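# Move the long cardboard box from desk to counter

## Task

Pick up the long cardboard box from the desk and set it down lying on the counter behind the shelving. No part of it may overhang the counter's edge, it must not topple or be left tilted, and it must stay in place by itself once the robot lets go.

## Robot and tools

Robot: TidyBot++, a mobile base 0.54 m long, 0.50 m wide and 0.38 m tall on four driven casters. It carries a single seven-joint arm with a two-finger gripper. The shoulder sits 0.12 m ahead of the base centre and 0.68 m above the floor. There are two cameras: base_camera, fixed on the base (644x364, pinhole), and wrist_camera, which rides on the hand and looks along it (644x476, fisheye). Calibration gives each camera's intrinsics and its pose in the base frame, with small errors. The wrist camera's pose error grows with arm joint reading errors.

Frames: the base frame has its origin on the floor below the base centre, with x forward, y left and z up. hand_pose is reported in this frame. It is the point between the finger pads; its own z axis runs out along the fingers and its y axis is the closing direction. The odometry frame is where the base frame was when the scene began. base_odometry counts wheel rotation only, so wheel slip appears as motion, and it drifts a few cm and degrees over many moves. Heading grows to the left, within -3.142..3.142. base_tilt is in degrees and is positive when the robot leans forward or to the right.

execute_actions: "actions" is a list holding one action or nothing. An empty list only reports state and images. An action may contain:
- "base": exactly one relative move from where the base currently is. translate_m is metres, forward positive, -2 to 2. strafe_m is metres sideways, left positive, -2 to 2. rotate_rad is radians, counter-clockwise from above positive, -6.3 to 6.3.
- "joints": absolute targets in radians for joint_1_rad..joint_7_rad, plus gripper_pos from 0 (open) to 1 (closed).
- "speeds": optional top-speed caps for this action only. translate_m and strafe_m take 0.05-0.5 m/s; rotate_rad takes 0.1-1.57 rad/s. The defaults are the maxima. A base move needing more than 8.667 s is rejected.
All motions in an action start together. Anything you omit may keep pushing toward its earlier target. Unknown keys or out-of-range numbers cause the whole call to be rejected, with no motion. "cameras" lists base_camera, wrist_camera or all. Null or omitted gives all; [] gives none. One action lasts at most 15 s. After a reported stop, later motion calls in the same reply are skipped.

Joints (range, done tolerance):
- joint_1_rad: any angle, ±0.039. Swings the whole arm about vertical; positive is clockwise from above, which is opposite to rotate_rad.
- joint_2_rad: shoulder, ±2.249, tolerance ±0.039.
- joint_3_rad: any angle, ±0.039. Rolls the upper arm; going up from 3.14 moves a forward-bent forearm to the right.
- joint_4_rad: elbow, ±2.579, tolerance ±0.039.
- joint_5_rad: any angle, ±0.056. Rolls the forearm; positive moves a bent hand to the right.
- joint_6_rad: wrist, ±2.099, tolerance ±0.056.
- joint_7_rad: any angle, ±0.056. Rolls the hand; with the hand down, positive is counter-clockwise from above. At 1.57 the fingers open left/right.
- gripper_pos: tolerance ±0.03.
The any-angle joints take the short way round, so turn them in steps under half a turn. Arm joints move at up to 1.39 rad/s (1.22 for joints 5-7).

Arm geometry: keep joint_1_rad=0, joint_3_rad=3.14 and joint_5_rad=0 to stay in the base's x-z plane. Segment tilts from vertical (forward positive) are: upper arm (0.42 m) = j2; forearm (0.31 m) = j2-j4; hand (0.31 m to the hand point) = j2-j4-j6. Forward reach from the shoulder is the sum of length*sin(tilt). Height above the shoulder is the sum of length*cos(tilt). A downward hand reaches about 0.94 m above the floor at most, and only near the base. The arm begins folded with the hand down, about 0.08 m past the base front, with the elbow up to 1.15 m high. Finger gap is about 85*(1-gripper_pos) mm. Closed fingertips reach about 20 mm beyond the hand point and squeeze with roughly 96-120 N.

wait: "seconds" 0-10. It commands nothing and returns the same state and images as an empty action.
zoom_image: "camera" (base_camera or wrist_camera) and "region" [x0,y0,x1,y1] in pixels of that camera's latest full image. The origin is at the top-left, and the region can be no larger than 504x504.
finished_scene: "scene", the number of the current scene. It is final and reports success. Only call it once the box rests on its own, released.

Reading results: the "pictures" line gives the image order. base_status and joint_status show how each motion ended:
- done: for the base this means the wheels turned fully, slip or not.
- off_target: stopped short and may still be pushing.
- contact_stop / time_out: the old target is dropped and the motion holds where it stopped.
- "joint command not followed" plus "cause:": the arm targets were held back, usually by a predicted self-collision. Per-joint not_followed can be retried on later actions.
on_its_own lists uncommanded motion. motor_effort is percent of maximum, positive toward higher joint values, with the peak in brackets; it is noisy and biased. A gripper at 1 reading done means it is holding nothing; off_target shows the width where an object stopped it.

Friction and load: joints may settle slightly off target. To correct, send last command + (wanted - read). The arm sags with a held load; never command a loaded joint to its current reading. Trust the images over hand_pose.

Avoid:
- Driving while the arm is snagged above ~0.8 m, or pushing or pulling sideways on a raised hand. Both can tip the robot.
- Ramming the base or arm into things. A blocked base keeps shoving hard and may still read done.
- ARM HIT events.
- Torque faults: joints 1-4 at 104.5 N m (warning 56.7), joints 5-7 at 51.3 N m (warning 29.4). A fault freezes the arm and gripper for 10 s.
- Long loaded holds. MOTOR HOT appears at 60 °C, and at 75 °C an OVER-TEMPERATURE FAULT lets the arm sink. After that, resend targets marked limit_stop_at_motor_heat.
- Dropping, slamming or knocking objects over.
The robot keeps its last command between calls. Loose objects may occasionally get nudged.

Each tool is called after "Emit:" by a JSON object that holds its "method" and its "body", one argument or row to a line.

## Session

Emit:
{"method": "execute_actions", "body": {
  "actions": [
    {"joints":{"joint_6_rad":0.3,"joint_1_rad":2.5}}
  ]
}}

Scene clock: 3.50 s.
base_odometry: x=+0.000 y=+0.000 heading=+0.000 (m, m, rad; odometry frame)
base_tilt: forward=-0.1 right=+0.7 (deg)
base_status: not commanded
joint_positions: joint_1_rad=+2.490 joint_2_rad=-0.361 joint_3_rad=+3.168 joint_4_rad=-2.506 joint_5_rad=+0.032 joint_6_rad=+0.282 joint_7_rad=+1.607 gripper_pos=+0.000
joint_status: all done
motor_effort: joint_1_rad=+0(0) joint_2_rad=-5(6) joint_3_rad=-1(1) joint_4_rad=+19(19) joint_5_rad=-1(0) joint_6_rad=+8(8) joint_7_rad=+0(0) (%)
hand_pose: x=-0.2142 y=-0.2452 z=+0.8152 quat_wxyz=(+0.571, +0.273, -0.755, +0.172) (m; base frame)
pictures: base_camera, wrist_camera
camera_calibration (this result's frames):
wrist_camera: T_world_to_cam=[[-0.626731, 0.77843, 0.0354216, 0.0282291], [0.179184, 0.188205, -0.965646, 0.933806], [-0.758354, -0.598854, -0.257436, 0.0383612], [0, 0, 0, 1]] pos_world=[-0.120539, -0.174749, 0.910601]
Images, in order (width x height): base_camera 644x364, wrist_camera 644x476.

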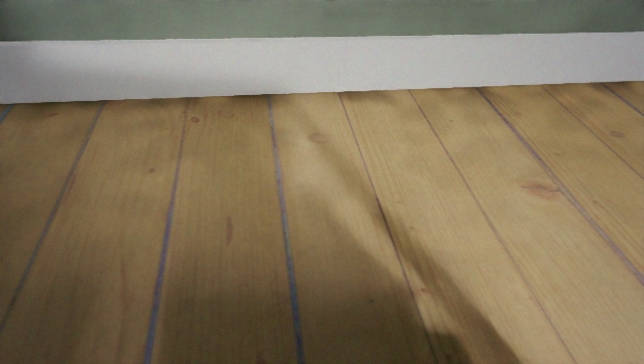

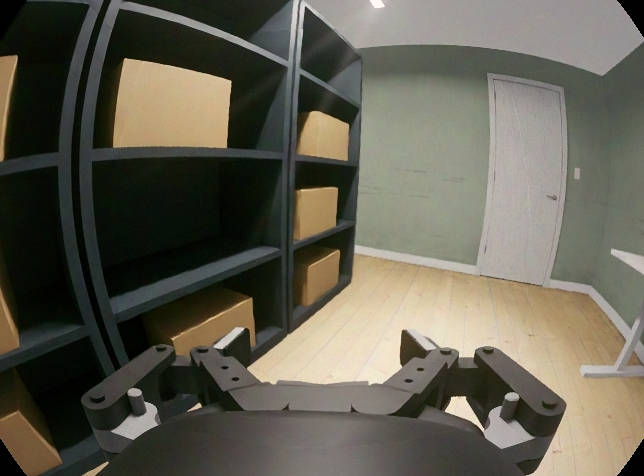

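Emit:
{"method": "execute_actions", "body": {
  "actions": [
    {"base":{"rotate_rad":1.6},"joints":{"joint_1_rad":-0.5,"joint_6_rad":0.1}}
  ]
}}

Scene clock: 7.77 s.
base_odometry: x=+0.000 y=+0.000 heading=+1.599 (m, m, rad; odometry frame)
base_tilt: forward=-0.1 right=+0.7 (deg)
base_status: done
joint_positions: joint_1_rad=-0.490 joint_2_rad=-0.361 joint_3_rad=+3.168 joint_4_rad=-2.506 joint_5_rad=+0.032 joint_6_rad=+0.120 joint_7_rad=+1.607 gripper_pos=+0.000
joint_status: all done
motor_effort: joint_1_rad=+0(1) joint_2_rad=-6(7) joint_3_rad=-1(0) joint_4_rad=+19(19) joint_5_rad=+0(1) joint_6_rad=+9(9) joint_7_rad=+0(0) (%)
hand_pose: x=+0.4716 y=+0.1791 z=+0.7683 quat_wxyz=(-0.110, +0.818, +0.222, +0.518) (m; base frame)
pictures: base_camera, wrist_camera
camera_calibration (this result's frames):
wrist_camera: T_world_to_cam=[[0.495218, -0.868254, 0.0298844, -0.10055], [-0.342507, -0.226734, -0.911746, 0.96473], [0.798403, 0.441278, -0.409666, -0.00290139], [0, 0, 0, 1]] pos_world=[0.382537, 0.132715, 0.881405]
Images, in order (width x height): base_camera 644x364, wrist_camera 644x476.

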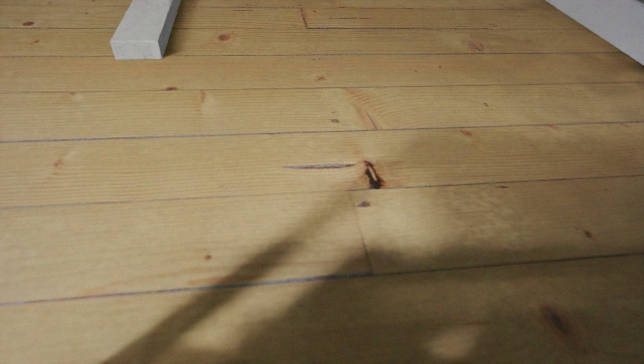

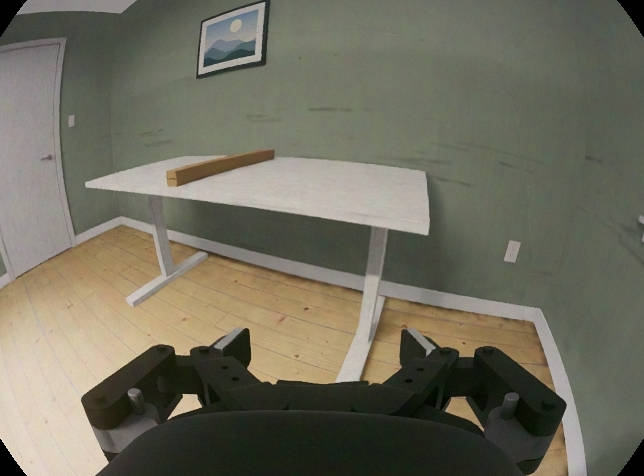

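Emit:
{"method": "execute_actions", "body": {
  "actions": [
    {"base":{"strafe_m":1.0},"joints":{"joint_1_rad":0,"joint_2_rad":0.3,"joint_4_rad":-0.9,"joint_6_rad":-1.2,"joint_7_rad":1.54}}
  ]
}}

Scene clock: 12.10 s.
base_odometry: x=-1.000 y=-0.030 heading=+1.600 (m, m, rad; odometry frame)
base_tilt: forward=-0.1 right=+0.6 (deg)
base_status: done
joint_positions: joint_1_rad=-0.010 joint_2_rad=+0.288 joint_3_rad=+3.168 joint_4_rad=-0.918 joint_5_rad=+0.032 joint_6_rad=-1.181 joint_7_rad=+1.585 gripper_pos=+0.000
joint_status: all done
motor_effort: joint_1_rad=+0(2) joint_2_rad=-30(30) joint_3_rad=-1(3) joint_4_rad=+19(21) joint_5_rad=+0(0) joint_6_rad=+6(8) joint_7_rad=+0(1) (%)
hand_pose: x=+0.7455 y=-0.0150 z=+0.9707 quat_wxyz=(+0.025, +0.929, +0.001, +0.368) (m; base frame)
pictures: base_camera, wrist_camera
camera_calibration (this result's frames):
wrist_camera: T_world_to_cam=[[-0.00526422, -0.999772, 0.0206943, -0.0306581], [-0.705933, -0.0109419, -0.708194, 1.27563], [0.708259, -0.0183369, -0.705714, 0.29457], [0, 0, 0, 1]] pos_world=[0.691712, -0.0112919, 1.11191]
Images, in order (width x height): base_camera 644x364, wrist_camera 644x476.

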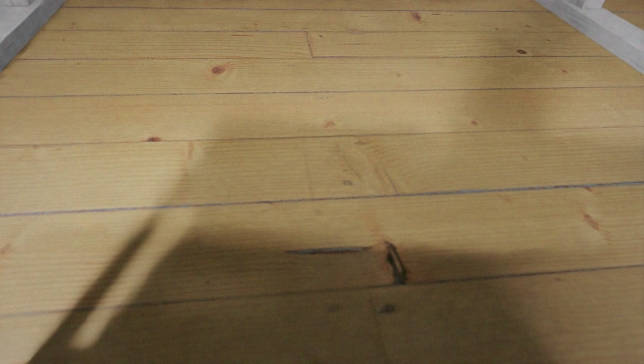

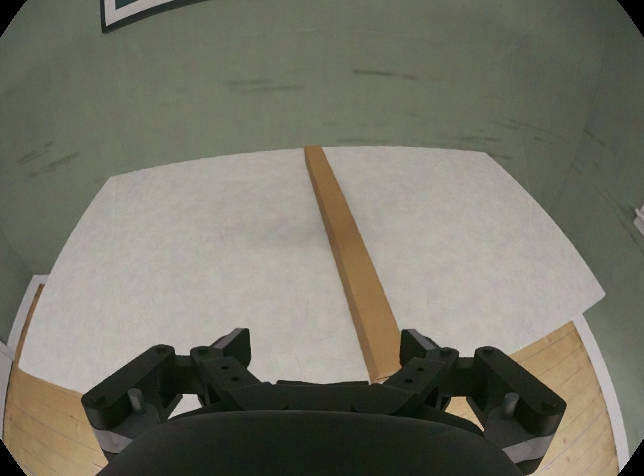

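Emit:
{"method": "execute_actions", "body": {
  "actions": [
    {"base":{"rotate_rad":0.205},"joints":{"joint_2_rad":0.1,"joint_4_rad":-1.5,"joint_6_rad":-1.0}}
  ],
  "cameras": []
}}

Emit:
{"method": "execute_actions", "body": {
  "actions": [
    {"base":{"strafe_m":-0.26}}
  ],
  "cameras": []
}}

Emit:
{"method": "execute_actions", "body": {
  "actions": [
    {"base":{"translate_m":0.26}}
  ],
  "cameras": ["wrist_camera"]
}}

Scene clock: 15.27 s.
base_odometry: x=-1.000 y=-0.030 heading=+1.806 (m, m, rad; odometry frame)
base_tilt: forward=-0.1 right=+0.7 (deg)
base_status: done
joint_positions: joint_1_rad=-0.004 joint_2_rad=+0.113 joint_3_rad=+3.162 joint_4_rad=-1.483 joint_5_rad=+0.032 joint_6_rad=-1.020 joint_7_rad=+1.584 gripper_pos=+0.000
joint_status: all done
motor_effort: joint_1_rad=+0(4) joint_2_rad=-23(28) joint_3_rad=-1(2) joint_4_rad=+19(21) joint_5_rad=+0(2) joint_6_rad=+4(7) joint_7_rad=+0(0) (%)
hand_pose: x=+0.6368 y=-0.0157 z=+0.8228 quat_wxyz=(+0.021, +0.966, +0.003, +0.259) (m; base frame)
pictures: none
No camera images: the call's "cameras" was empty. Leave "cameras" out to get every camera's image.

Scene clock: 17.07 s.
base_odometry: x=-0.747 y=+0.031 heading=+1.806 (m, m, rad; odometry frame)
base_tilt: forward=-0.1 right=+0.7 (deg)
base_status: done
joint_positions: joint_1_rad=+0.002 joint_2_rad=+0.113 joint_3_rad=+3.163 joint_4_rad=-1.483 joint_5_rad=+0.032 joint_6_rad=-1.020 joint_7_rad=+1.584 gripper_pos=+0.000
joint_status: not commanded
motor_effort: joint_1_rad=-1(3) joint_2_rad=-23(24) joint_3_rad=-2(2) joint_4_rad=+19(19) joint_5_rad=+0(1) joint_6_rad=+5(4) joint_7_rad=+0(1) (%)
hand_pose: x=+0.6368 y=-0.0190 z=+0.8229 quat_wxyz=(+0.021, +0.965, +0.000, +0.260) (m; base frame)
pictures: none
No camera images: the call's "cameras" was empty. Leave "cameras" out to get every camera's image.

Scene clock: 18.87 s.
base_odometry: x=-0.808 y=+0.284 heading=+1.806 (m, m, rad; odometry frame)
base_tilt: forward=-0.1 right=+0.7 (deg)
base_status: done
joint_positions: joint_1_rad=+0.002 joint_2_rad=+0.106 joint_3_rad=+3.163 joint_4_rad=-1.485 joint_5_rad=+0.032 joint_6_rad=-1.015 joint_7_rad=+1.584 gripper_pos=+0.000
joint_status: not commanded
motor_effort: joint_1_rad=+0(1) joint_2_rad=-23(27) joint_3_rad=-1(1) joint_4_rad=+19(20) joint_5_rad=+0(0) joint_6_rad=+5(5) joint_7_rad=+0(0) (%)
hand_pose: x=+0.6368 y=-0.0190 z=+0.8263 quat_wxyz=(+0.021, +0.964, +0.000, +0.264) (m; base frame)
pictures: wrist_camera
camera_calibration (this result's frames):
wrist_camera: T_world_to_cam=[[-0.00618463, -0.999889, 0.0135533, -0.0257681], [-0.842802, -0.00208245, -0.53822, 1.04348], [0.538188, -0.0147514, -0.842695, 0.491123], [0, 0, 0, 1]] pos_world=[0.614967, -0.0163475, 0.975836]
Images, in order (width x height): wrist_camera 644x476.

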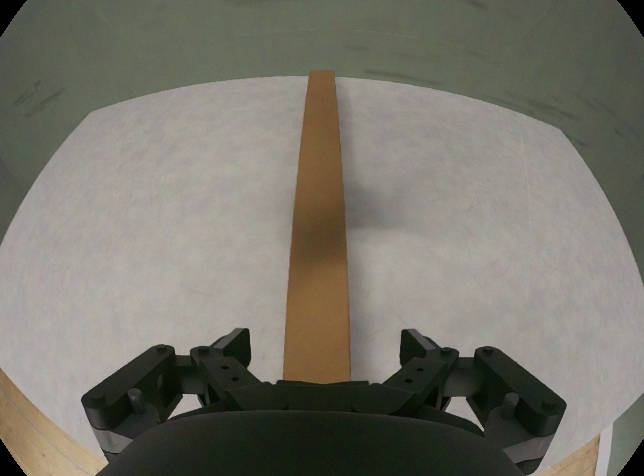

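Well centred.

Emit:
{"method": "execute_actions", "body": {
  "actions": [
    {"joints":{"joint_2_rad":0.27,"joint_4_rad":-1.48,"joint_6_rad":-0.85}}
  ],
  "cameras": []
}}

Emit:
{"method": "execute_actions", "body": {
  "actions": [
    {"joints":{"gripper_pos":1}}
  ],
  "cameras": []
}}

Emit:
{"method": "execute_actions", "body": {
  "actions": [
    {"joints":{"joint_2_rad":0.0,"joint_6_rad":-1.1}}
  ]
}}

Scene clock: 20.67 s.
base_odometry: x=-0.808 y=+0.284 heading=+1.806 (m, m, rad; odometry frame)
base_tilt: forward=-0.1 right=+0.7 (deg)
base_status: not commanded
joint_positions: joint_1_rad=+0.002 joint_2_rad=+0.275 joint_3_rad=+3.163 joint_4_rad=-1.485 joint_5_rad=+0.032 joint_6_rad=-0.868 joint_7_rad=+1.584 gripper_pos=+0.000
joint_status: all done
motor_effort: joint_1_rad=+0(0) joint_2_rad=-30(31) joint_3_rad=-1(1) joint_4_rad=+19(20) joint_5_rad=+0(0) joint_6_rad=+4(4) joint_7_rad=+0(0) (%)
hand_pose: x=+0.6950 y=-0.0190 z=+0.7569 quat_wxyz=(+0.022, +0.967, +0.003, +0.254) (m; base frame)
pictures: none
No camera images: the call's "cameras" was empty. Leave "cameras" out to get every camera's image.

Scene clock: 21.77 s.
base_odometry: x=-0.808 y=+0.284 heading=+1.806 (m, m, rad; odometry frame)
base_tilt: forward=+0.0 right=+0.7 (deg)
base_status: not commanded
joint_positions: joint_1_rad=+0.002 joint_2_rad=+0.273 joint_3_rad=+3.163 joint_4_rad=-1.484 joint_5_rad=+0.032 joint_6_rad=-0.867 joint_7_rad=+1.584 gripper_pos=+0.470
joint_status: gripper_pos off_target (ended at +0.470, target +1.000)
motor_effort: joint_1_rad=+0(1) joint_2_rad=-30(30) joint_3_rad=-1(1) joint_4_rad=+20(19) joint_5_rad=+0(0) joint_6_rad=+4(5) joint_7_rad=+0(1) (%)
hand_pose: x=+0.6953 y=-0.0190 z=+0.7586 quat_wxyz=(+0.022, +0.966, +0.003, +0.256) (m; base frame)
pictures: none
No camera images: the call's "cameras" was empty. Leave "cameras" out to get every camera's image.

Scene clock: 23.30 s.
base_odometry: x=-0.808 y=+0.284 heading=+1.806 (m, m, rad; odometry frame)
base_tilt: forward=-0.1 right=+0.7 (deg)
base_status: not commanded
joint_positions: joint_1_rad=+0.002 joint_2_rad=-0.002 joint_3_rad=+3.163 joint_4_rad=-1.484 joint_5_rad=+0.032 joint_6_rad=-1.085 joint_7_rad=+1.584 gripper_pos=+0.470
joint_status: all done
motor_effort: joint_1_rad=+0(0) joint_2_rad=-21(33) joint_3_rad=-1(2) joint_4_rad=+20(20) joint_5_rad=+0(0) joint_6_rad=+6(5) joint_7_rad=+0(0) (%)
hand_pose: x=+0.6003 y=-0.0189 z=+0.8690 quat_wxyz=(+0.021, +0.959, -0.002, +0.283) (m; base frame)
pictures: base_camera, wrist_camera
camera_calibration (this result's frames):
wrist_camera: T_world_to_cam=[[-0.00916162, -0.99989, 0.0116377, -0.0230165], [-0.821773, 0.00089753, -0.569814, 1.05054], [0.569741, -0.014784, -0.821692, 0.509575], [0, 0, 0, 1]] pos_world=[0.572767, -0.0164233, 1.01759]
Images, in order (width x height): base_camera 644x364, wrist_camera 644x476.

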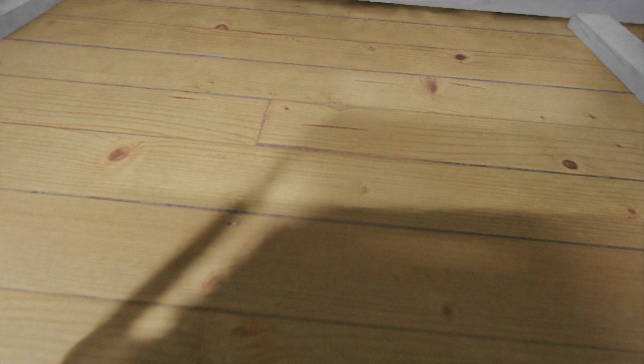

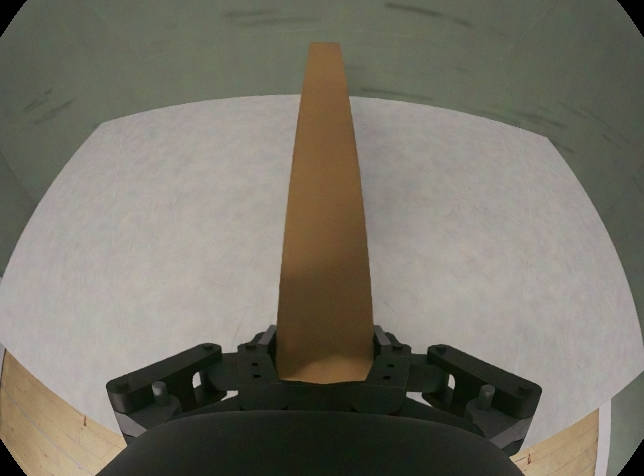

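Emit:
{"method": "execute_actions", "body": {
  "actions": [
    {"base":{"translate_m":-0.5}}
  ],
  "cameras": []
}}

Emit:
{"method": "execute_actions", "body": {
  "actions": [
    {"base":{"rotate_rad":1.41},"speeds":{"rotate_rad":0.6}}
  ]
}}

Scene clock: 26.37 s.
base_odometry: x=-0.692 y=-0.203 heading=+1.805 (m, m, rad; odometry frame)
base_tilt: forward=-0.1 right=+0.7 (deg)
base_status: done
joint_positions: joint_1_rad=+0.002 joint_2_rad=-0.003 joint_3_rad=+3.163 joint_4_rad=-1.484 joint_5_rad=+0.032 joint_6_rad=-1.089 joint_7_rad=+1.584 gripper_pos=+0.470
joint_status: not commanded
motor_effort: joint_1_rad=+0(4) joint_2_rad=-21(23) joint_3_rad=-1(3) joint_4_rad=+20(21) joint_5_rad=+0(2) joint_6_rad=+5(6) joint_7_rad=+0(0) (%)
hand_pose: x=+0.5993 y=-0.0188 z=+0.8690 quat_wxyz=(+0.021, +0.959, -0.002, +0.282) (m; base frame)
pictures: none
No camera images: the call's "cameras" was empty. Leave "cameras" out to get every camera's image.

Scene clock: 29.43 s.
base_odometry: x=-0.692 y=-0.203 heading=-3.068 (m, m, rad; odometry frame)
base_tilt: forward=-0.1 right=+0.7 (deg)
base_status: done
joint_positions: joint_1_rad=-0.001 joint_2_rad=-0.003 joint_3_rad=+3.164 joint_4_rad=-1.484 joint_5_rad=+0.032 joint_6_rad=-1.089 joint_7_rad=+1.584 gripper_pos=+0.470
joint_status: not commanded
motor_effort: joint_1_rad=+0(2) joint_2_rad=-20(21) joint_3_rad=-1(4) joint_4_rad=+20(20) joint_5_rad=+0(0) joint_6_rad=+5(5) joint_7_rad=+0(0) (%)
hand_pose: x=+0.5993 y=-0.0181 z=+0.8690 quat_wxyz=(+0.021, +0.959, -0.001, +0.282) (m; base frame)
pictures: base_camera, wrist_camera
camera_calibration (this result's frames):
wrist_camera: T_world_to_cam=[[-0.00774798, -0.999903, 0.0115317, -0.02303], [-0.822916, -0.000175941, -0.568163, 1.04896], [0.56811, -0.0138917, -0.822835, 0.51215], [0, 0, 0, 1]] pos_world=[0.57207, -0.0157286, 1.01766]
Images, in order (width x height): base_camera 644x364, wrist_camera 644x476.

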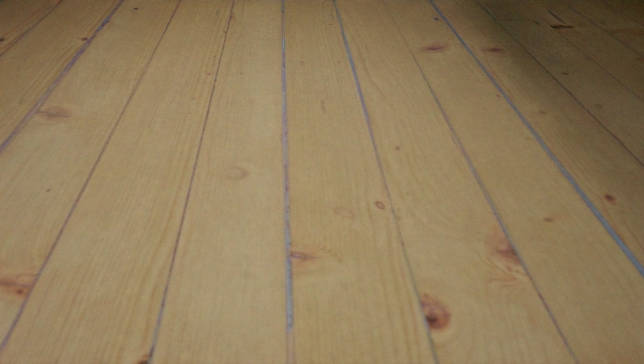

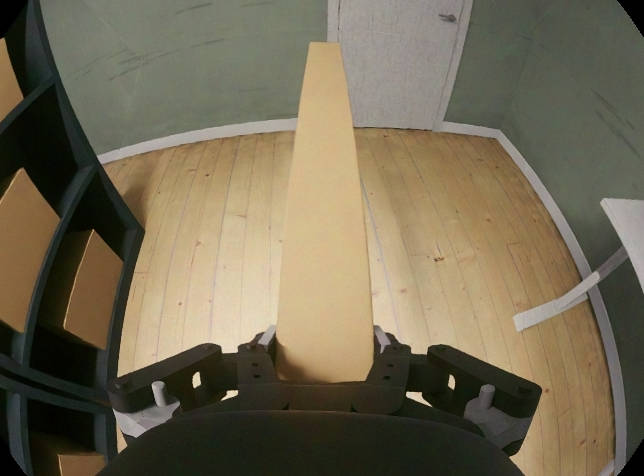

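Emit:
{"method": "execute_actions", "body": {
  "actions": [
    {"base":{"translate_m":0.6}}
  ],
  "cameras": []
}}

Emit:
{"method": "execute_actions", "body": {
  "actions": [
    {"base":{"strafe_m":-0.3}}
  ],
  "cameras": []
}}

Emit:
{"method": "execute_actions", "body": {
  "actions": [
    {"base":{"rotate_rad":1.65},"speeds":{"rotate_rad":0.6}}
  ],
  "cameras": []
}}

Emit:
{"method": "execute_actions", "body": {
  "actions": [
    {"base":{"strafe_m":-1.1}}
  ]
}}

Scene clock: 32.90 s.
base_odometry: x=-1.290 y=-0.247 heading=-3.067 (m, m, rad; odometry frame)
base_tilt: forward=-0.1 right=+0.7 (deg)
base_status: done
joint_positions: joint_1_rad=-0.001 joint_2_rad=+0.003 joint_3_rad=+3.164 joint_4_rad=-1.484 joint_5_rad=+0.032 joint_6_rad=-1.090 joint_7_rad=+1.584 gripper_pos=+0.470
joint_status: not commanded
motor_effort: joint_1_rad=+0(0) joint_2_rad=-20(23) joint_3_rad=-1(1) joint_4_rad=+20(21) joint_5_rad=+0(0) joint_6_rad=+5(6) joint_7_rad=+0(0) (%)
hand_pose: x=+0.6000 y=-0.0181 z=+0.8660 quat_wxyz=(+0.021, +0.960, -0.001, +0.278) (m; base frame)
pictures: none
No camera images: the call's "cameras" was empty. Leave "cameras" out to get every camera's image.

Scene clock: 34.83 s.
base_odometry: x=-1.312 y=+0.052 heading=-3.067 (m, m, rad; odometry frame)
base_tilt: forward=-0.1 right=+0.7 (deg)
base_status: done
joint_positions: joint_1_rad=+0.002 joint_2_rad=+0.003 joint_3_rad=+3.165 joint_4_rad=-1.484 joint_5_rad=+0.032 joint_6_rad=-1.090 joint_7_rad=+1.584 gripper_pos=+0.470
joint_status: not commanded
motor_effort: joint_1_rad=+0(2) joint_2_rad=-20(21) joint_3_rad=-1(1) joint_4_rad=+20(20) joint_5_rad=+0(1) joint_6_rad=+5(6) joint_7_rad=+0(0) (%)
hand_pose: x=+0.5999 y=-0.0201 z=+0.8660 quat_wxyz=(+0.021, +0.960, -0.003, +0.278) (m; base frame)
pictures: none
No camera images: the call's "cameras" was empty. Leave "cameras" out to get every camera's image.

Scene clock: 38.30 s.
base_odometry: x=-1.313 y=+0.052 heading=-1.417 (m, m, rad; odometry frame)
base_tilt: forward=-0.1 right=+0.7 (deg)
base_status: done
joint_positions: joint_1_rad=-0.001 joint_2_rad=+0.003 joint_3_rad=+3.166 joint_4_rad=-1.484 joint_5_rad=+0.032 joint_6_rad=-1.090 joint_7_rad=+1.584 gripper_pos=+0.470
joint_status: not commanded
motor_effort: joint_1_rad=+0(2) joint_2_rad=-20(23) joint_3_rad=-1(1) joint_4_rad=+20(21) joint_5_rad=+0(1) joint_6_rad=+6(6) joint_7_rad=+0(0) (%)
hand_pose: x=+0.6000 y=-0.0188 z=+0.8660 quat_wxyz=(+0.021, +0.960, -0.002, +0.278) (m; base frame)
pictures: none
No camera images: the call's "cameras" was empty. Leave "cameras" out to get every camera's image.

Scene clock: 41.87 s.
base_odometry: x=-2.399 y=-0.118 heading=-1.416 (m, m, rad; odometry frame)
base_tilt: forward=-0.1 right=+0.7 (deg)
base_status: done
joint_positions: joint_1_rad=-0.001 joint_2_rad=+0.003 joint_3_rad=+3.166 joint_4_rad=-1.484 joint_5_rad=+0.032 joint_6_rad=-1.090 joint_7_rad=+1.584 gripper_pos=+0.470
joint_status: not commanded
motor_effort: joint_1_rad=+0(2) joint_2_rad=-20(22) joint_3_rad=-2(1) joint_4_rad=+20(20) joint_5_rad=+0(1) joint_6_rad=+5(5) joint_7_rad=+0(0) (%)
hand_pose: x=+0.6000 y=-0.0188 z=+0.8660 quat_wxyz=(+0.021, +0.960, -0.002, +0.278) (m; base frame)
pictures: base_camera, wrist_camera
camera_calibration (this result's frames):
wrist_camera: T_world_to_cam=[[-0.00928492, -0.999891, 0.0115139, -0.0227707], [-0.826956, 0.00120447, -0.562265, 1.04517], [0.56219, -0.0147421, -0.826877, 0.516306], [0, 0, 0, 1]] pos_world=[0.573834, -0.0164157, 1.01485]
Images, in order (width x height): base_camera 644x364, wrist_camera 644x476.

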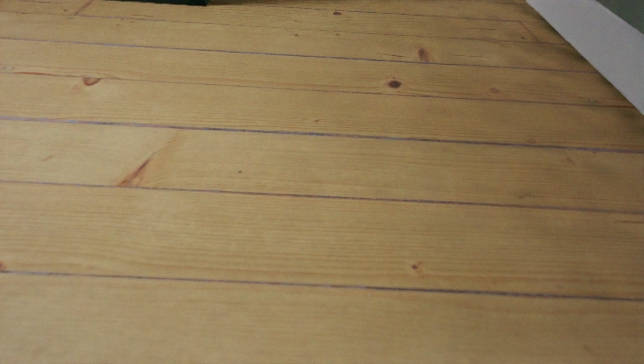

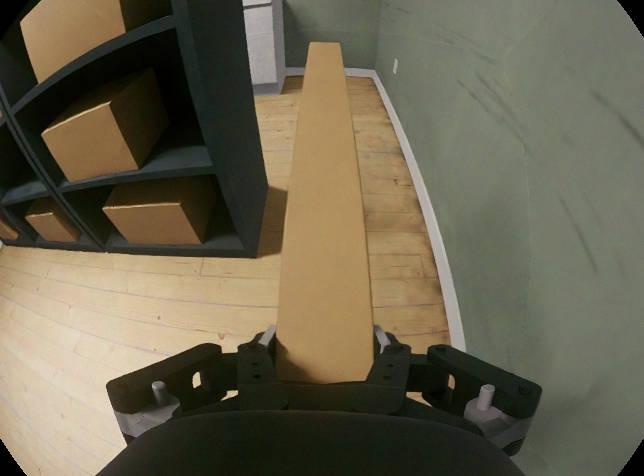

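Emit:
{"method": "execute_actions", "body": {
  "actions": [
    {"base":{"rotate_rad":-0.09}}
  ],
  "cameras": []
}}

Emit:
{"method": "execute_actions", "body": {
  "actions": [
    {"base":{"strafe_m":-0.12}}
  ],
  "cameras": []
}}

Emit:
{"method": "execute_actions", "body": {
  "actions": [
    {"base":{"translate_m":0.6}}
  ]
}}

Scene clock: 43.77 s.
base_odometry: x=-2.400 y=-0.118 heading=-1.507 (m, m, rad; odometry frame)
base_tilt: forward=-0.1 right=+0.7 (deg)
base_status: done
joint_positions: joint_1_rad=+0.004 joint_2_rad=+0.003 joint_3_rad=+3.170 joint_4_rad=-1.484 joint_5_rad=+0.032 joint_6_rad=-1.090 joint_7_rad=+1.584 gripper_pos=+0.470
joint_status: not commanded
motor_effort: joint_1_rad=+0(2) joint_2_rad=-21(21) joint_3_rad=-1(2) joint_4_rad=+20(20) joint_5_rad=+0(1) joint_6_rad=+5(5) joint_7_rad=+0(0) (%)
hand_pose: x=+0.5999 y=-0.0229 z=+0.8660 quat_wxyz=(+0.022, +0.960, -0.006, +0.278) (m; base frame)
pictures: none
No camera images: the call's "cameras" was empty. Leave "cameras" out to get every camera's image.

Scene clock: 45.10 s.
base_odometry: x=-2.520 y=-0.126 heading=-1.508 (m, m, rad; odometry frame)
base_tilt: forward=+0.0 right=+0.7 (deg)
base_status: done
joint_positions: joint_1_rad=+0.004 joint_2_rad=+0.003 joint_3_rad=+3.170 joint_4_rad=-1.484 joint_5_rad=+0.032 joint_6_rad=-1.090 joint_7_rad=+1.584 gripper_pos=+0.470
joint_status: not commanded
motor_effort: joint_1_rad=+0(3) joint_2_rad=-20(21) joint_3_rad=-1(4) joint_4_rad=+20(20) joint_5_rad=+0(1) joint_6_rad=+5(5) joint_7_rad=+0(0) (%)
hand_pose: x=+0.5999 y=-0.0228 z=+0.8660 quat_wxyz=(+0.022, +0.960, -0.006, +0.278) (m; base frame)
pictures: none
No camera images: the call's "cameras" was empty. Leave "cameras" out to get every camera's image.

Scene clock: 47.67 s.
base_odometry: x=-2.482 y=-0.725 heading=-1.508 (m, m, rad; odometry frame)
base_tilt: forward=+0.0 right=+0.6 (deg)
base_status: done
joint_positions: joint_1_rad=+0.004 joint_2_rad=+0.004 joint_3_rad=+3.170 joint_4_rad=-1.484 joint_5_rad=+0.032 joint_6_rad=-1.091 joint_7_rad=+1.584 gripper_pos=+0.470
joint_status: not commanded
motor_effort: joint_1_rad=+0(2) joint_2_rad=-20(23) joint_3_rad=-1(3) joint_4_rad=+20(21) joint_5_rad=+0(0) joint_6_rad=+5(6) joint_7_rad=+0(0) (%)
hand_pose: x=+0.5998 y=-0.0228 z=+0.8655 quat_wxyz=(+0.022, +0.961, -0.006, +0.277) (m; base frame)
pictures: base_camera, wrist_camera
camera_calibration (this result's frames):
wrist_camera: T_world_to_cam=[[-0.0176423, -0.999778, 0.011501, -0.0217359], [-0.827736, 0.00815225, -0.561059, 1.04433], [0.56084, -0.0194182, -0.827696, 0.517376], [0, 0, 0, 1]] pos_world=[0.573884, -0.0201982, 1.01441]
Images, in order (width x height): base_camera 644x364, wrist_camera 644x476.

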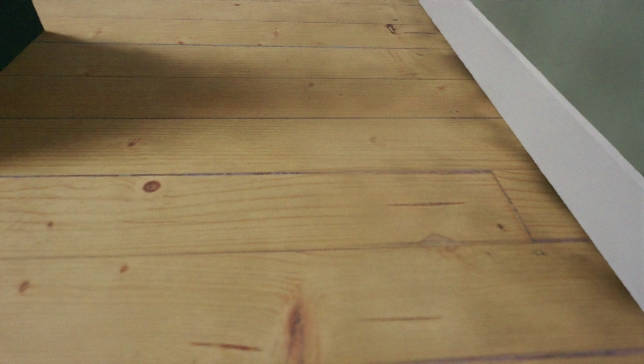

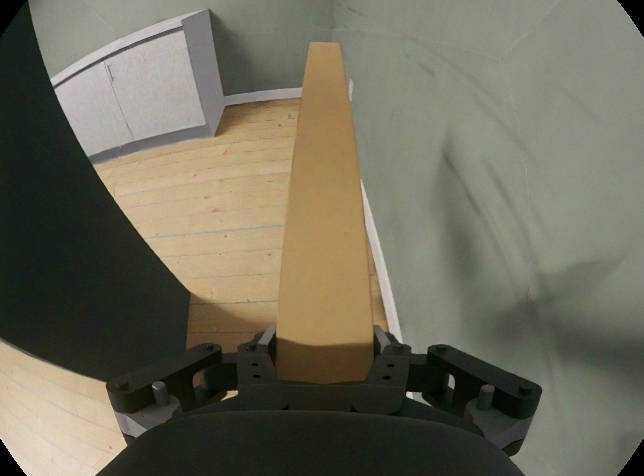

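Emit:
{"method": "execute_actions", "body": {
  "actions": [
    {"base":{"rotate_rad":0.07}}
  ],
  "cameras": []
}}

Emit:
{"method": "execute_actions", "body": {
  "actions": [
    {"base":{"strafe_m":0.1}}
  ],
  "cameras": []
}}

Emit:
{"method": "execute_actions", "body": {
  "actions": [
    {"base":{"translate_m":1.3},"joints":{"joint_2_rad":0.33,"joint_4_rad":-0.67,"joint_6_rad":-1.56}}
  ]
}}

Scene clock: 49.43 s.
base_odometry: x=-2.482 y=-0.725 heading=-1.438 (m, m, rad; odometry frame)
base_tilt: forward=-0.1 right=+0.7 (deg)
base_status: done
joint_positions: joint_1_rad=-0.003 joint_2_rad=+0.004 joint_3_rad=+3.166 joint_4_rad=-1.484 joint_5_rad=+0.032 joint_6_rad=-1.091 joint_7_rad=+1.584 gripper_pos=+0.470
joint_status: not commanded
motor_effort: joint_1_rad=+0(3) joint_2_rad=-20(21) joint_3_rad=-1(5) joint_4_rad=+20(20) joint_5_rad=+0(2) joint_6_rad=+6(5) joint_7_rad=+0(0) (%)
hand_pose: x=+0.6000 y=-0.0179 z=+0.8655 quat_wxyz=(+0.021, +0.961, -0.001, +0.277) (m; base frame)
pictures: none
No camera images: the call's "cameras" was empty. Leave "cameras" out to get every camera's image.

Scene clock: 50.70 s.
base_odometry: x=-2.383 y=-0.712 heading=-1.438 (m, m, rad; odometry frame)
base_tilt: forward=-0.1 right=+0.7 (deg)
base_status: done
joint_positions: joint_1_rad=-0.004 joint_2_rad=+0.004 joint_3_rad=+3.166 joint_4_rad=-1.484 joint_5_rad=+0.032 joint_6_rad=-1.091 joint_7_rad=+1.584 gripper_pos=+0.470
joint_status: not commanded
motor_effort: joint_1_rad=+0(2) joint_2_rad=-20(24) joint_3_rad=-2(2) joint_4_rad=+20(21) joint_5_rad=+0(1) joint_6_rad=+5(5) joint_7_rad=+0(1) (%)
hand_pose: x=+0.6000 y=-0.0175 z=+0.8654 quat_wxyz=(+0.021, +0.961, +0.000, +0.277) (m; base frame)
pictures: none
No camera images: the call's "cameras" was empty. Leave "cameras" out to get every camera's image.

Scene clock: 54.67 s.
base_odometry: x=-2.210 y=-2.001 heading=-1.438 (m, m, rad; odometry frame)
base_tilt: forward=+0.0 right=+0.7 (deg)
base_status: done
joint_positions: joint_1_rad=-0.004 joint_2_rad=+0.335 joint_3_rad=+3.166 joint_4_rad=-0.690 joint_5_rad=+0.032 joint_6_rad=-1.544 joint_7_rad=+1.584 gripper_pos=+0.470
joint_status: all done
motor_effort: joint_1_rad=+0(1) joint_2_rad=-31(32) joint_3_rad=-2(3) joint_4_rad=+18(21) joint_5_rad=+0(1) joint_6_rad=+5(6) joint_7_rad=+0(0) (%)
hand_pose: x=+0.6947 y=-0.0175 z=+0.9811 quat_wxyz=(+0.024, +0.959, -0.006, +0.282) (m; base frame)
pictures: base_camera, wrist_camera
camera_calibration (this result's frames):
wrist_camera: T_world_to_cam=[[-0.0191338, -0.999703, 0.0150901, -0.0184928], [-0.821697, 0.00712477, -0.56988, 1.19213], [0.569603, -0.0233034, -0.82159, 0.547861], [0, 0, 0, 1]] pos_world=[0.667155, -0.0142139, 1.12977]
Images, in order (width x height): base_camera 644x364, wrist_camera 644x476.

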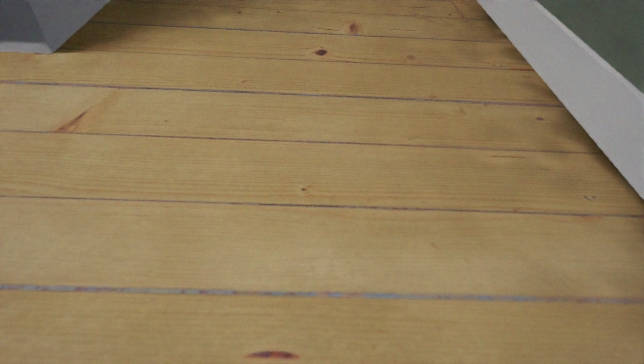

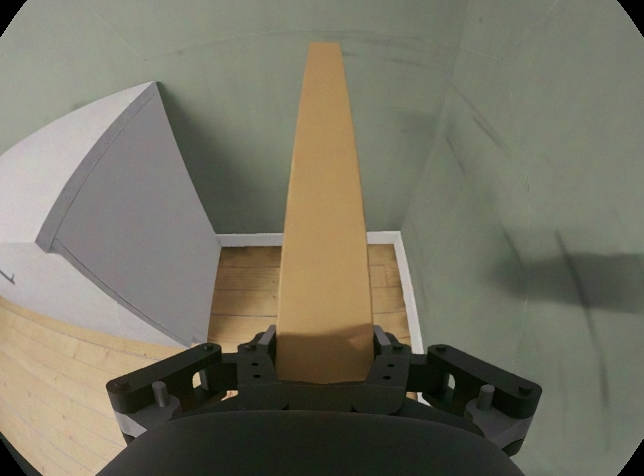

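Emit:
{"method": "execute_actions", "body": {
  "actions": [
    {"base":{"strafe_m":0.1}}
  ],
  "cameras": []
}}

Emit:
{"method": "execute_actions", "body": {
  "actions": [
    {"base":{"rotate_rad":1.53},"speeds":{"rotate_rad":0.4}}
  ]
}}

Scene clock: 56.67 s.
base_odometry: x=-2.111 y=-1.988 heading=-1.438 (m, m, rad; odometry frame)
base_tilt: forward=-0.1 right=+0.7 (deg)
base_status: done
joint_positions: joint_1_rad=-0.007 joint_2_rad=+0.335 joint_3_rad=+3.166 joint_4_rad=-0.690 joint_5_rad=+0.032 joint_6_rad=-1.544 joint_7_rad=+1.584 gripper_pos=+0.470
joint_status: not commanded
motor_effort: joint_1_rad=+0(3) joint_2_rad=-31(32) joint_3_rad=-1(3) joint_4_rad=+18(18) joint_5_rad=+0(1) joint_6_rad=+6(5) joint_7_rad=+0(0) (%)
hand_pose: x=+0.6945 y=-0.0156 z=+0.9811 quat_wxyz=(+0.024, +0.959, -0.005, +0.282) (m; base frame)
pictures: none
No camera images: the call's "cameras" was empty. Leave "cameras" out to get every camera's image.

Scene clock: 61.27 s.
base_odometry: x=-2.111 y=-1.988 heading=+0.092 (m, m, rad; odometry frame)
base_tilt: forward=-0.1 right=+0.7 (deg)
base_status: done
joint_positions: joint_1_rad=-0.003 joint_2_rad=+0.335 joint_3_rad=+3.166 joint_4_rad=-0.690 joint_5_rad=+0.032 joint_6_rad=-1.544 joint_7_rad=+1.584 gripper_pos=+0.470
joint_status: not commanded
motor_effort: joint_1_rad=+0(3) joint_2_rad=-30(35) joint_3_rad=-1(3) joint_4_rad=+17(19) joint_5_rad=+0(1) joint_6_rad=+5(6) joint_7_rad=+0(0) (%)
hand_pose: x=+0.6944 y=-0.0181 z=+0.9812 quat_wxyz=(+0.024, +0.959, -0.007, +0.282) (m; base frame)
pictures: base_camera, wrist_camera
camera_calibration (this result's frames):
wrist_camera: T_world_to_cam=[[-0.0202795, -0.999681, 0.015064, -0.0183036], [-0.82191, 0.0080907, -0.56956, 1.19184], [0.569256, -0.0239316, -0.821812, 0.548466], [0, 0, 0, 1]] pos_world=[0.666993, -0.0148148, 1.12983]
Images, in order (width x height): base_camera 644x364, wrist_camera 644x476.

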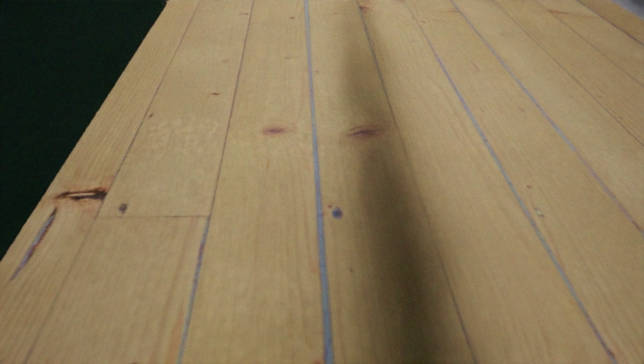

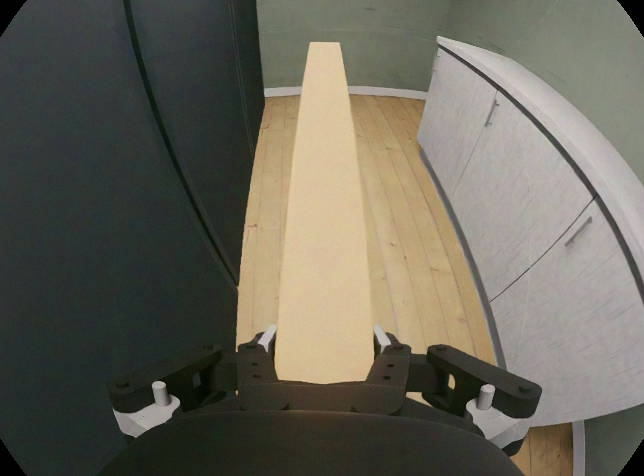

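Emit:
{"method": "execute_actions", "body": {
  "actions": [
    {"base":{"strafe_m":-1.08},"speeds":{"strafe_m":0.25}}
  ]
}}

Scene clock: 66.83 s.
base_odometry: x=-2.011 y=-3.063 heading=+0.093 (m, m, rad; odometry frame)
base_tilt: forward=-0.1 right=+0.7 (deg)
base_status: done
joint_positions: joint_1_rad=+0.001 joint_2_rad=+0.335 joint_3_rad=+3.166 joint_4_rad=-0.690 joint_5_rad=+0.032 joint_6_rad=-1.544 joint_7_rad=+1.584 gripper_pos=+0.470
joint_status: not commanded
motor_effort: joint_1_rad=+0(3) joint_2_rad=-30(31) joint_3_rad=-2(0) joint_4_rad=+18(18) joint_5_rad=+0(1) joint_6_rad=+5(5) joint_7_rad=+0(0) (%)
hand_pose: x=+0.6944 y=-0.0202 z=+0.9812 quat_wxyz=(+0.025, +0.959, -0.008, +0.282) (m; base frame)
pictures: base_camera, wrist_camera
camera_calibration (this result's frames):
wrist_camera: T_world_to_cam=[[-0.0239891, -0.999599, 0.0150552, -0.0178455], [-0.821886, 0.0111462, -0.569543, 1.19182], [0.569147, -0.0260365, -0.821823, 0.5485], [0, 0, 0, 1]] pos_world=[0.666932, -0.0168416, 1.12983]
Images, in order (width x height): base_camera 644x364, wrist_camera 644x476.

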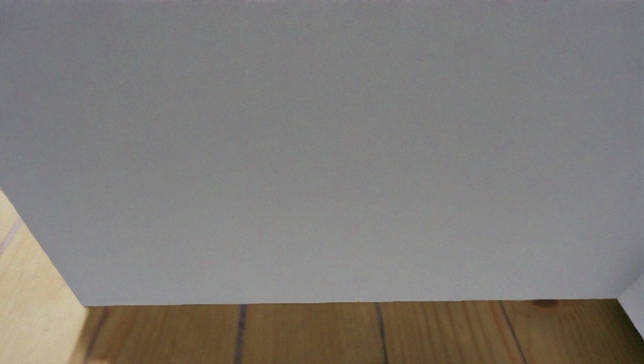

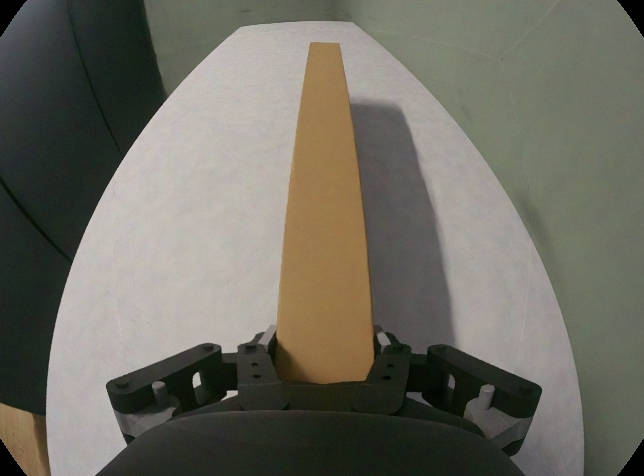

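Emit:
{"method": "execute_actions", "body": {
  "actions": [
    {"base":{"translate_m":0.12},"speeds":{"translate_m":0.15}}
  ],
  "cameras": []
}}

Emit:
{"method": "execute_actions", "body": {
  "actions": [
    {"joints":{"joint_2_rad":0.42,"joint_6_rad":-1.5}}
  ],
  "cameras": []
}}

Emit:
{"method": "execute_actions", "body": {
  "actions": [
    {"joints":{"gripper_pos":0}}
  ],
  "cameras": []
}}

Emit:
{"method": "execute_actions", "body": {
  "actions": [
    {"joints":{"joint_2_rad":0.2,"joint_6_rad":-1.9}}
  ],
  "cameras": []
}}

Emit:
{"method": "execute_actions", "body": {
  "actions": [
    {"base":{"translate_m":-0.2}}
  ],
  "cameras": ["wrist_camera"]
}}

Scene clock: 68.87 s.
base_odometry: x=-1.891 y=-3.052 heading=+0.092 (m, m, rad; odometry frame)
base_tilt: forward=+0.0 right=+0.7 (deg)
base_status: done
joint_positions: joint_1_rad=+0.001 joint_2_rad=+0.336 joint_3_rad=+3.166 joint_4_rad=-0.689 joint_5_rad=+0.032 joint_6_rad=-1.546 joint_7_rad=+1.584 gripper_pos=+0.470
joint_status: not commanded
motor_effort: joint_1_rad=+0(1) joint_2_rad=-30(33) joint_3_rad=-1(0) joint_4_rad=+17(19) joint_5_rad=+0(1) joint_6_rad=+5(6) joint_7_rad=+0(0) (%)
hand_pose: x=+0.6945 y=-0.0202 z=+0.9804 quat_wxyz=(+0.025, +0.959, -0.008, +0.281) (m; base frame)
pictures: none
No camera images: the call's "cameras" was empty. Leave "cameras" out to get every camera's image.

Scene clock: 69.83 s.
base_odometry: x=-1.891 y=-3.052 heading=+0.092 (m, m, rad; odometry frame)
base_tilt: forward=-0.1 right=+0.7 (deg)
base_status: not commanded
joint_positions: joint_1_rad=+0.001 joint_2_rad=+0.403 joint_3_rad=+3.166 joint_4_rad=-0.677 joint_5_rad=+0.032 joint_6_rad=-1.520 joint_7_rad=+1.584 gripper_pos=+0.470
joint_status: all done
motor_effort: joint_1_rad=+0(0) joint_2_rad=-29(33) joint_3_rad=-1(1) joint_4_rad=+16(18) joint_5_rad=+0(0) joint_6_rad=+6(7) joint_7_rad=+0(0) (%)
hand_pose: x=+0.7215 y=-0.0203 z=+0.9507 quat_wxyz=(+0.025, +0.963, -0.007, +0.267) (m; base frame)
pictures: none
No camera images: the call's "cameras" was empty. Leave "cameras" out to get every camera's image.

Scene clock: 70.93 s.
base_odometry: x=-1.891 y=-3.052 heading=+0.092 (m, m, rad; odometry frame)
base_tilt: forward=+0.0 right=+0.7 (deg)
base_status: not commanded
joint_positions: joint_1_rad=+0.001 joint_2_rad=+0.411 joint_3_rad=+3.166 joint_4_rad=-0.677 joint_5_rad=+0.032 joint_6_rad=-1.520 joint_7_rad=+1.584 gripper_pos=+0.000
joint_status: all done
motor_effort: joint_1_rad=+0(0) joint_2_rad=-33(33) joint_3_rad=-1(1) joint_4_rad=+18(18) joint_5_rad=+0(0) joint_6_rad=+4(5) joint_7_rad=+0(0) (%)
hand_pose: x=+0.7238 y=-0.0203 z=+0.9458 quat_wxyz=(+0.025, +0.964, -0.007, +0.263) (m; base frame)
pictures: none
No camera images: the call's "cameras" was empty. Leave "cameras" out to get every camera's image.

Scene clock: 72.53 s.
base_odometry: x=-1.891 y=-3.052 heading=+0.092 (m, m, rad; odometry frame)
base_tilt: forward=-0.1 right=+0.7 (deg)
base_status: not commanded
joint_positions: joint_1_rad=+0.001 joint_2_rad=+0.195 joint_3_rad=+3.166 joint_4_rad=-0.676 joint_5_rad=+0.032 joint_6_rad=-1.888 joint_7_rad=+1.584 gripper_pos=+0.000
joint_status: all done
motor_effort: joint_1_rad=+0(0) joint_2_rad=-23(35) joint_3_rad=-1(2) joint_4_rad=+15(18) joint_5_rad=+0(0) joint_6_rad=+3(4) joint_7_rad=+0(1) (%)
hand_pose: x=+0.5571 y=-0.0176 z=+1.0081 quat_wxyz=(+0.020, +0.982, -0.013, +0.189) (m; base frame)
pictures: none
No camera images: the call's "cameras" was empty. Leave "cameras" out to get every camera's image.

Scene clock: 74.17 s.
base_odometry: x=-2.090 y=-3.071 heading=+0.092 (m, m, rad; odometry frame)
base_tilt: forward=-0.1 right=+0.7 (deg)
base_status: done
joint_positions: joint_1_rad=+0.000 joint_2_rad=+0.196 joint_3_rad=+3.166 joint_4_rad=-0.676 joint_5_rad=+0.032 joint_6_rad=-1.888 joint_7_rad=+1.584 gripper_pos=+0.000
joint_status: not commanded
motor_effort: joint_1_rad=+0(5) joint_2_rad=-23(26) joint_3_rad=-1(1) joint_4_rad=+15(16) joint_5_rad=+0(1) joint_6_rad=+4(4) joint_7_rad=+0(0) (%)
hand_pose: x=+0.5572 y=-0.0175 z=+1.0080 quat_wxyz=(+0.020, +0.982, -0.013, +0.189) (m; base frame)
pictures: wrist_camera
camera_calibration (this result's frames):
wrist_camera: T_world_to_cam=[[-0.0329821, -0.999438, 0.00594743, -0.00461271], [-0.914824, 0.0277923, -0.402894, 0.978429], [0.402503, -0.0187292, -0.915227, 0.835773], [0, 0, 0, 1]] pos_world=[0.558538, -0.0161496, 1.15915]
Images, in order (width x height): wrist_camera 644x476.

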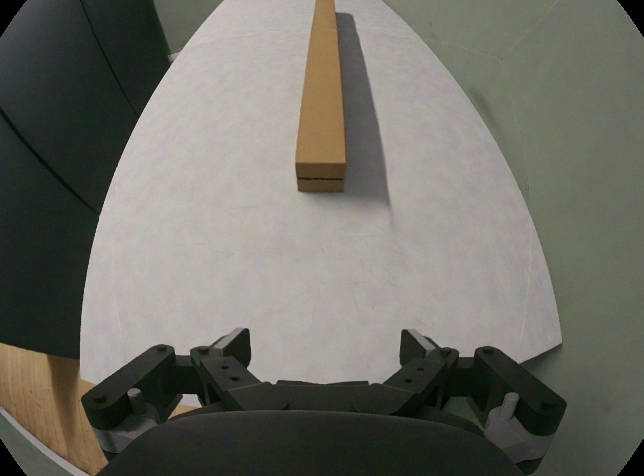

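Emit:
{"method": "finished_scene", "body": {
  "scene": 2
}}

The scene is finished: the task was done.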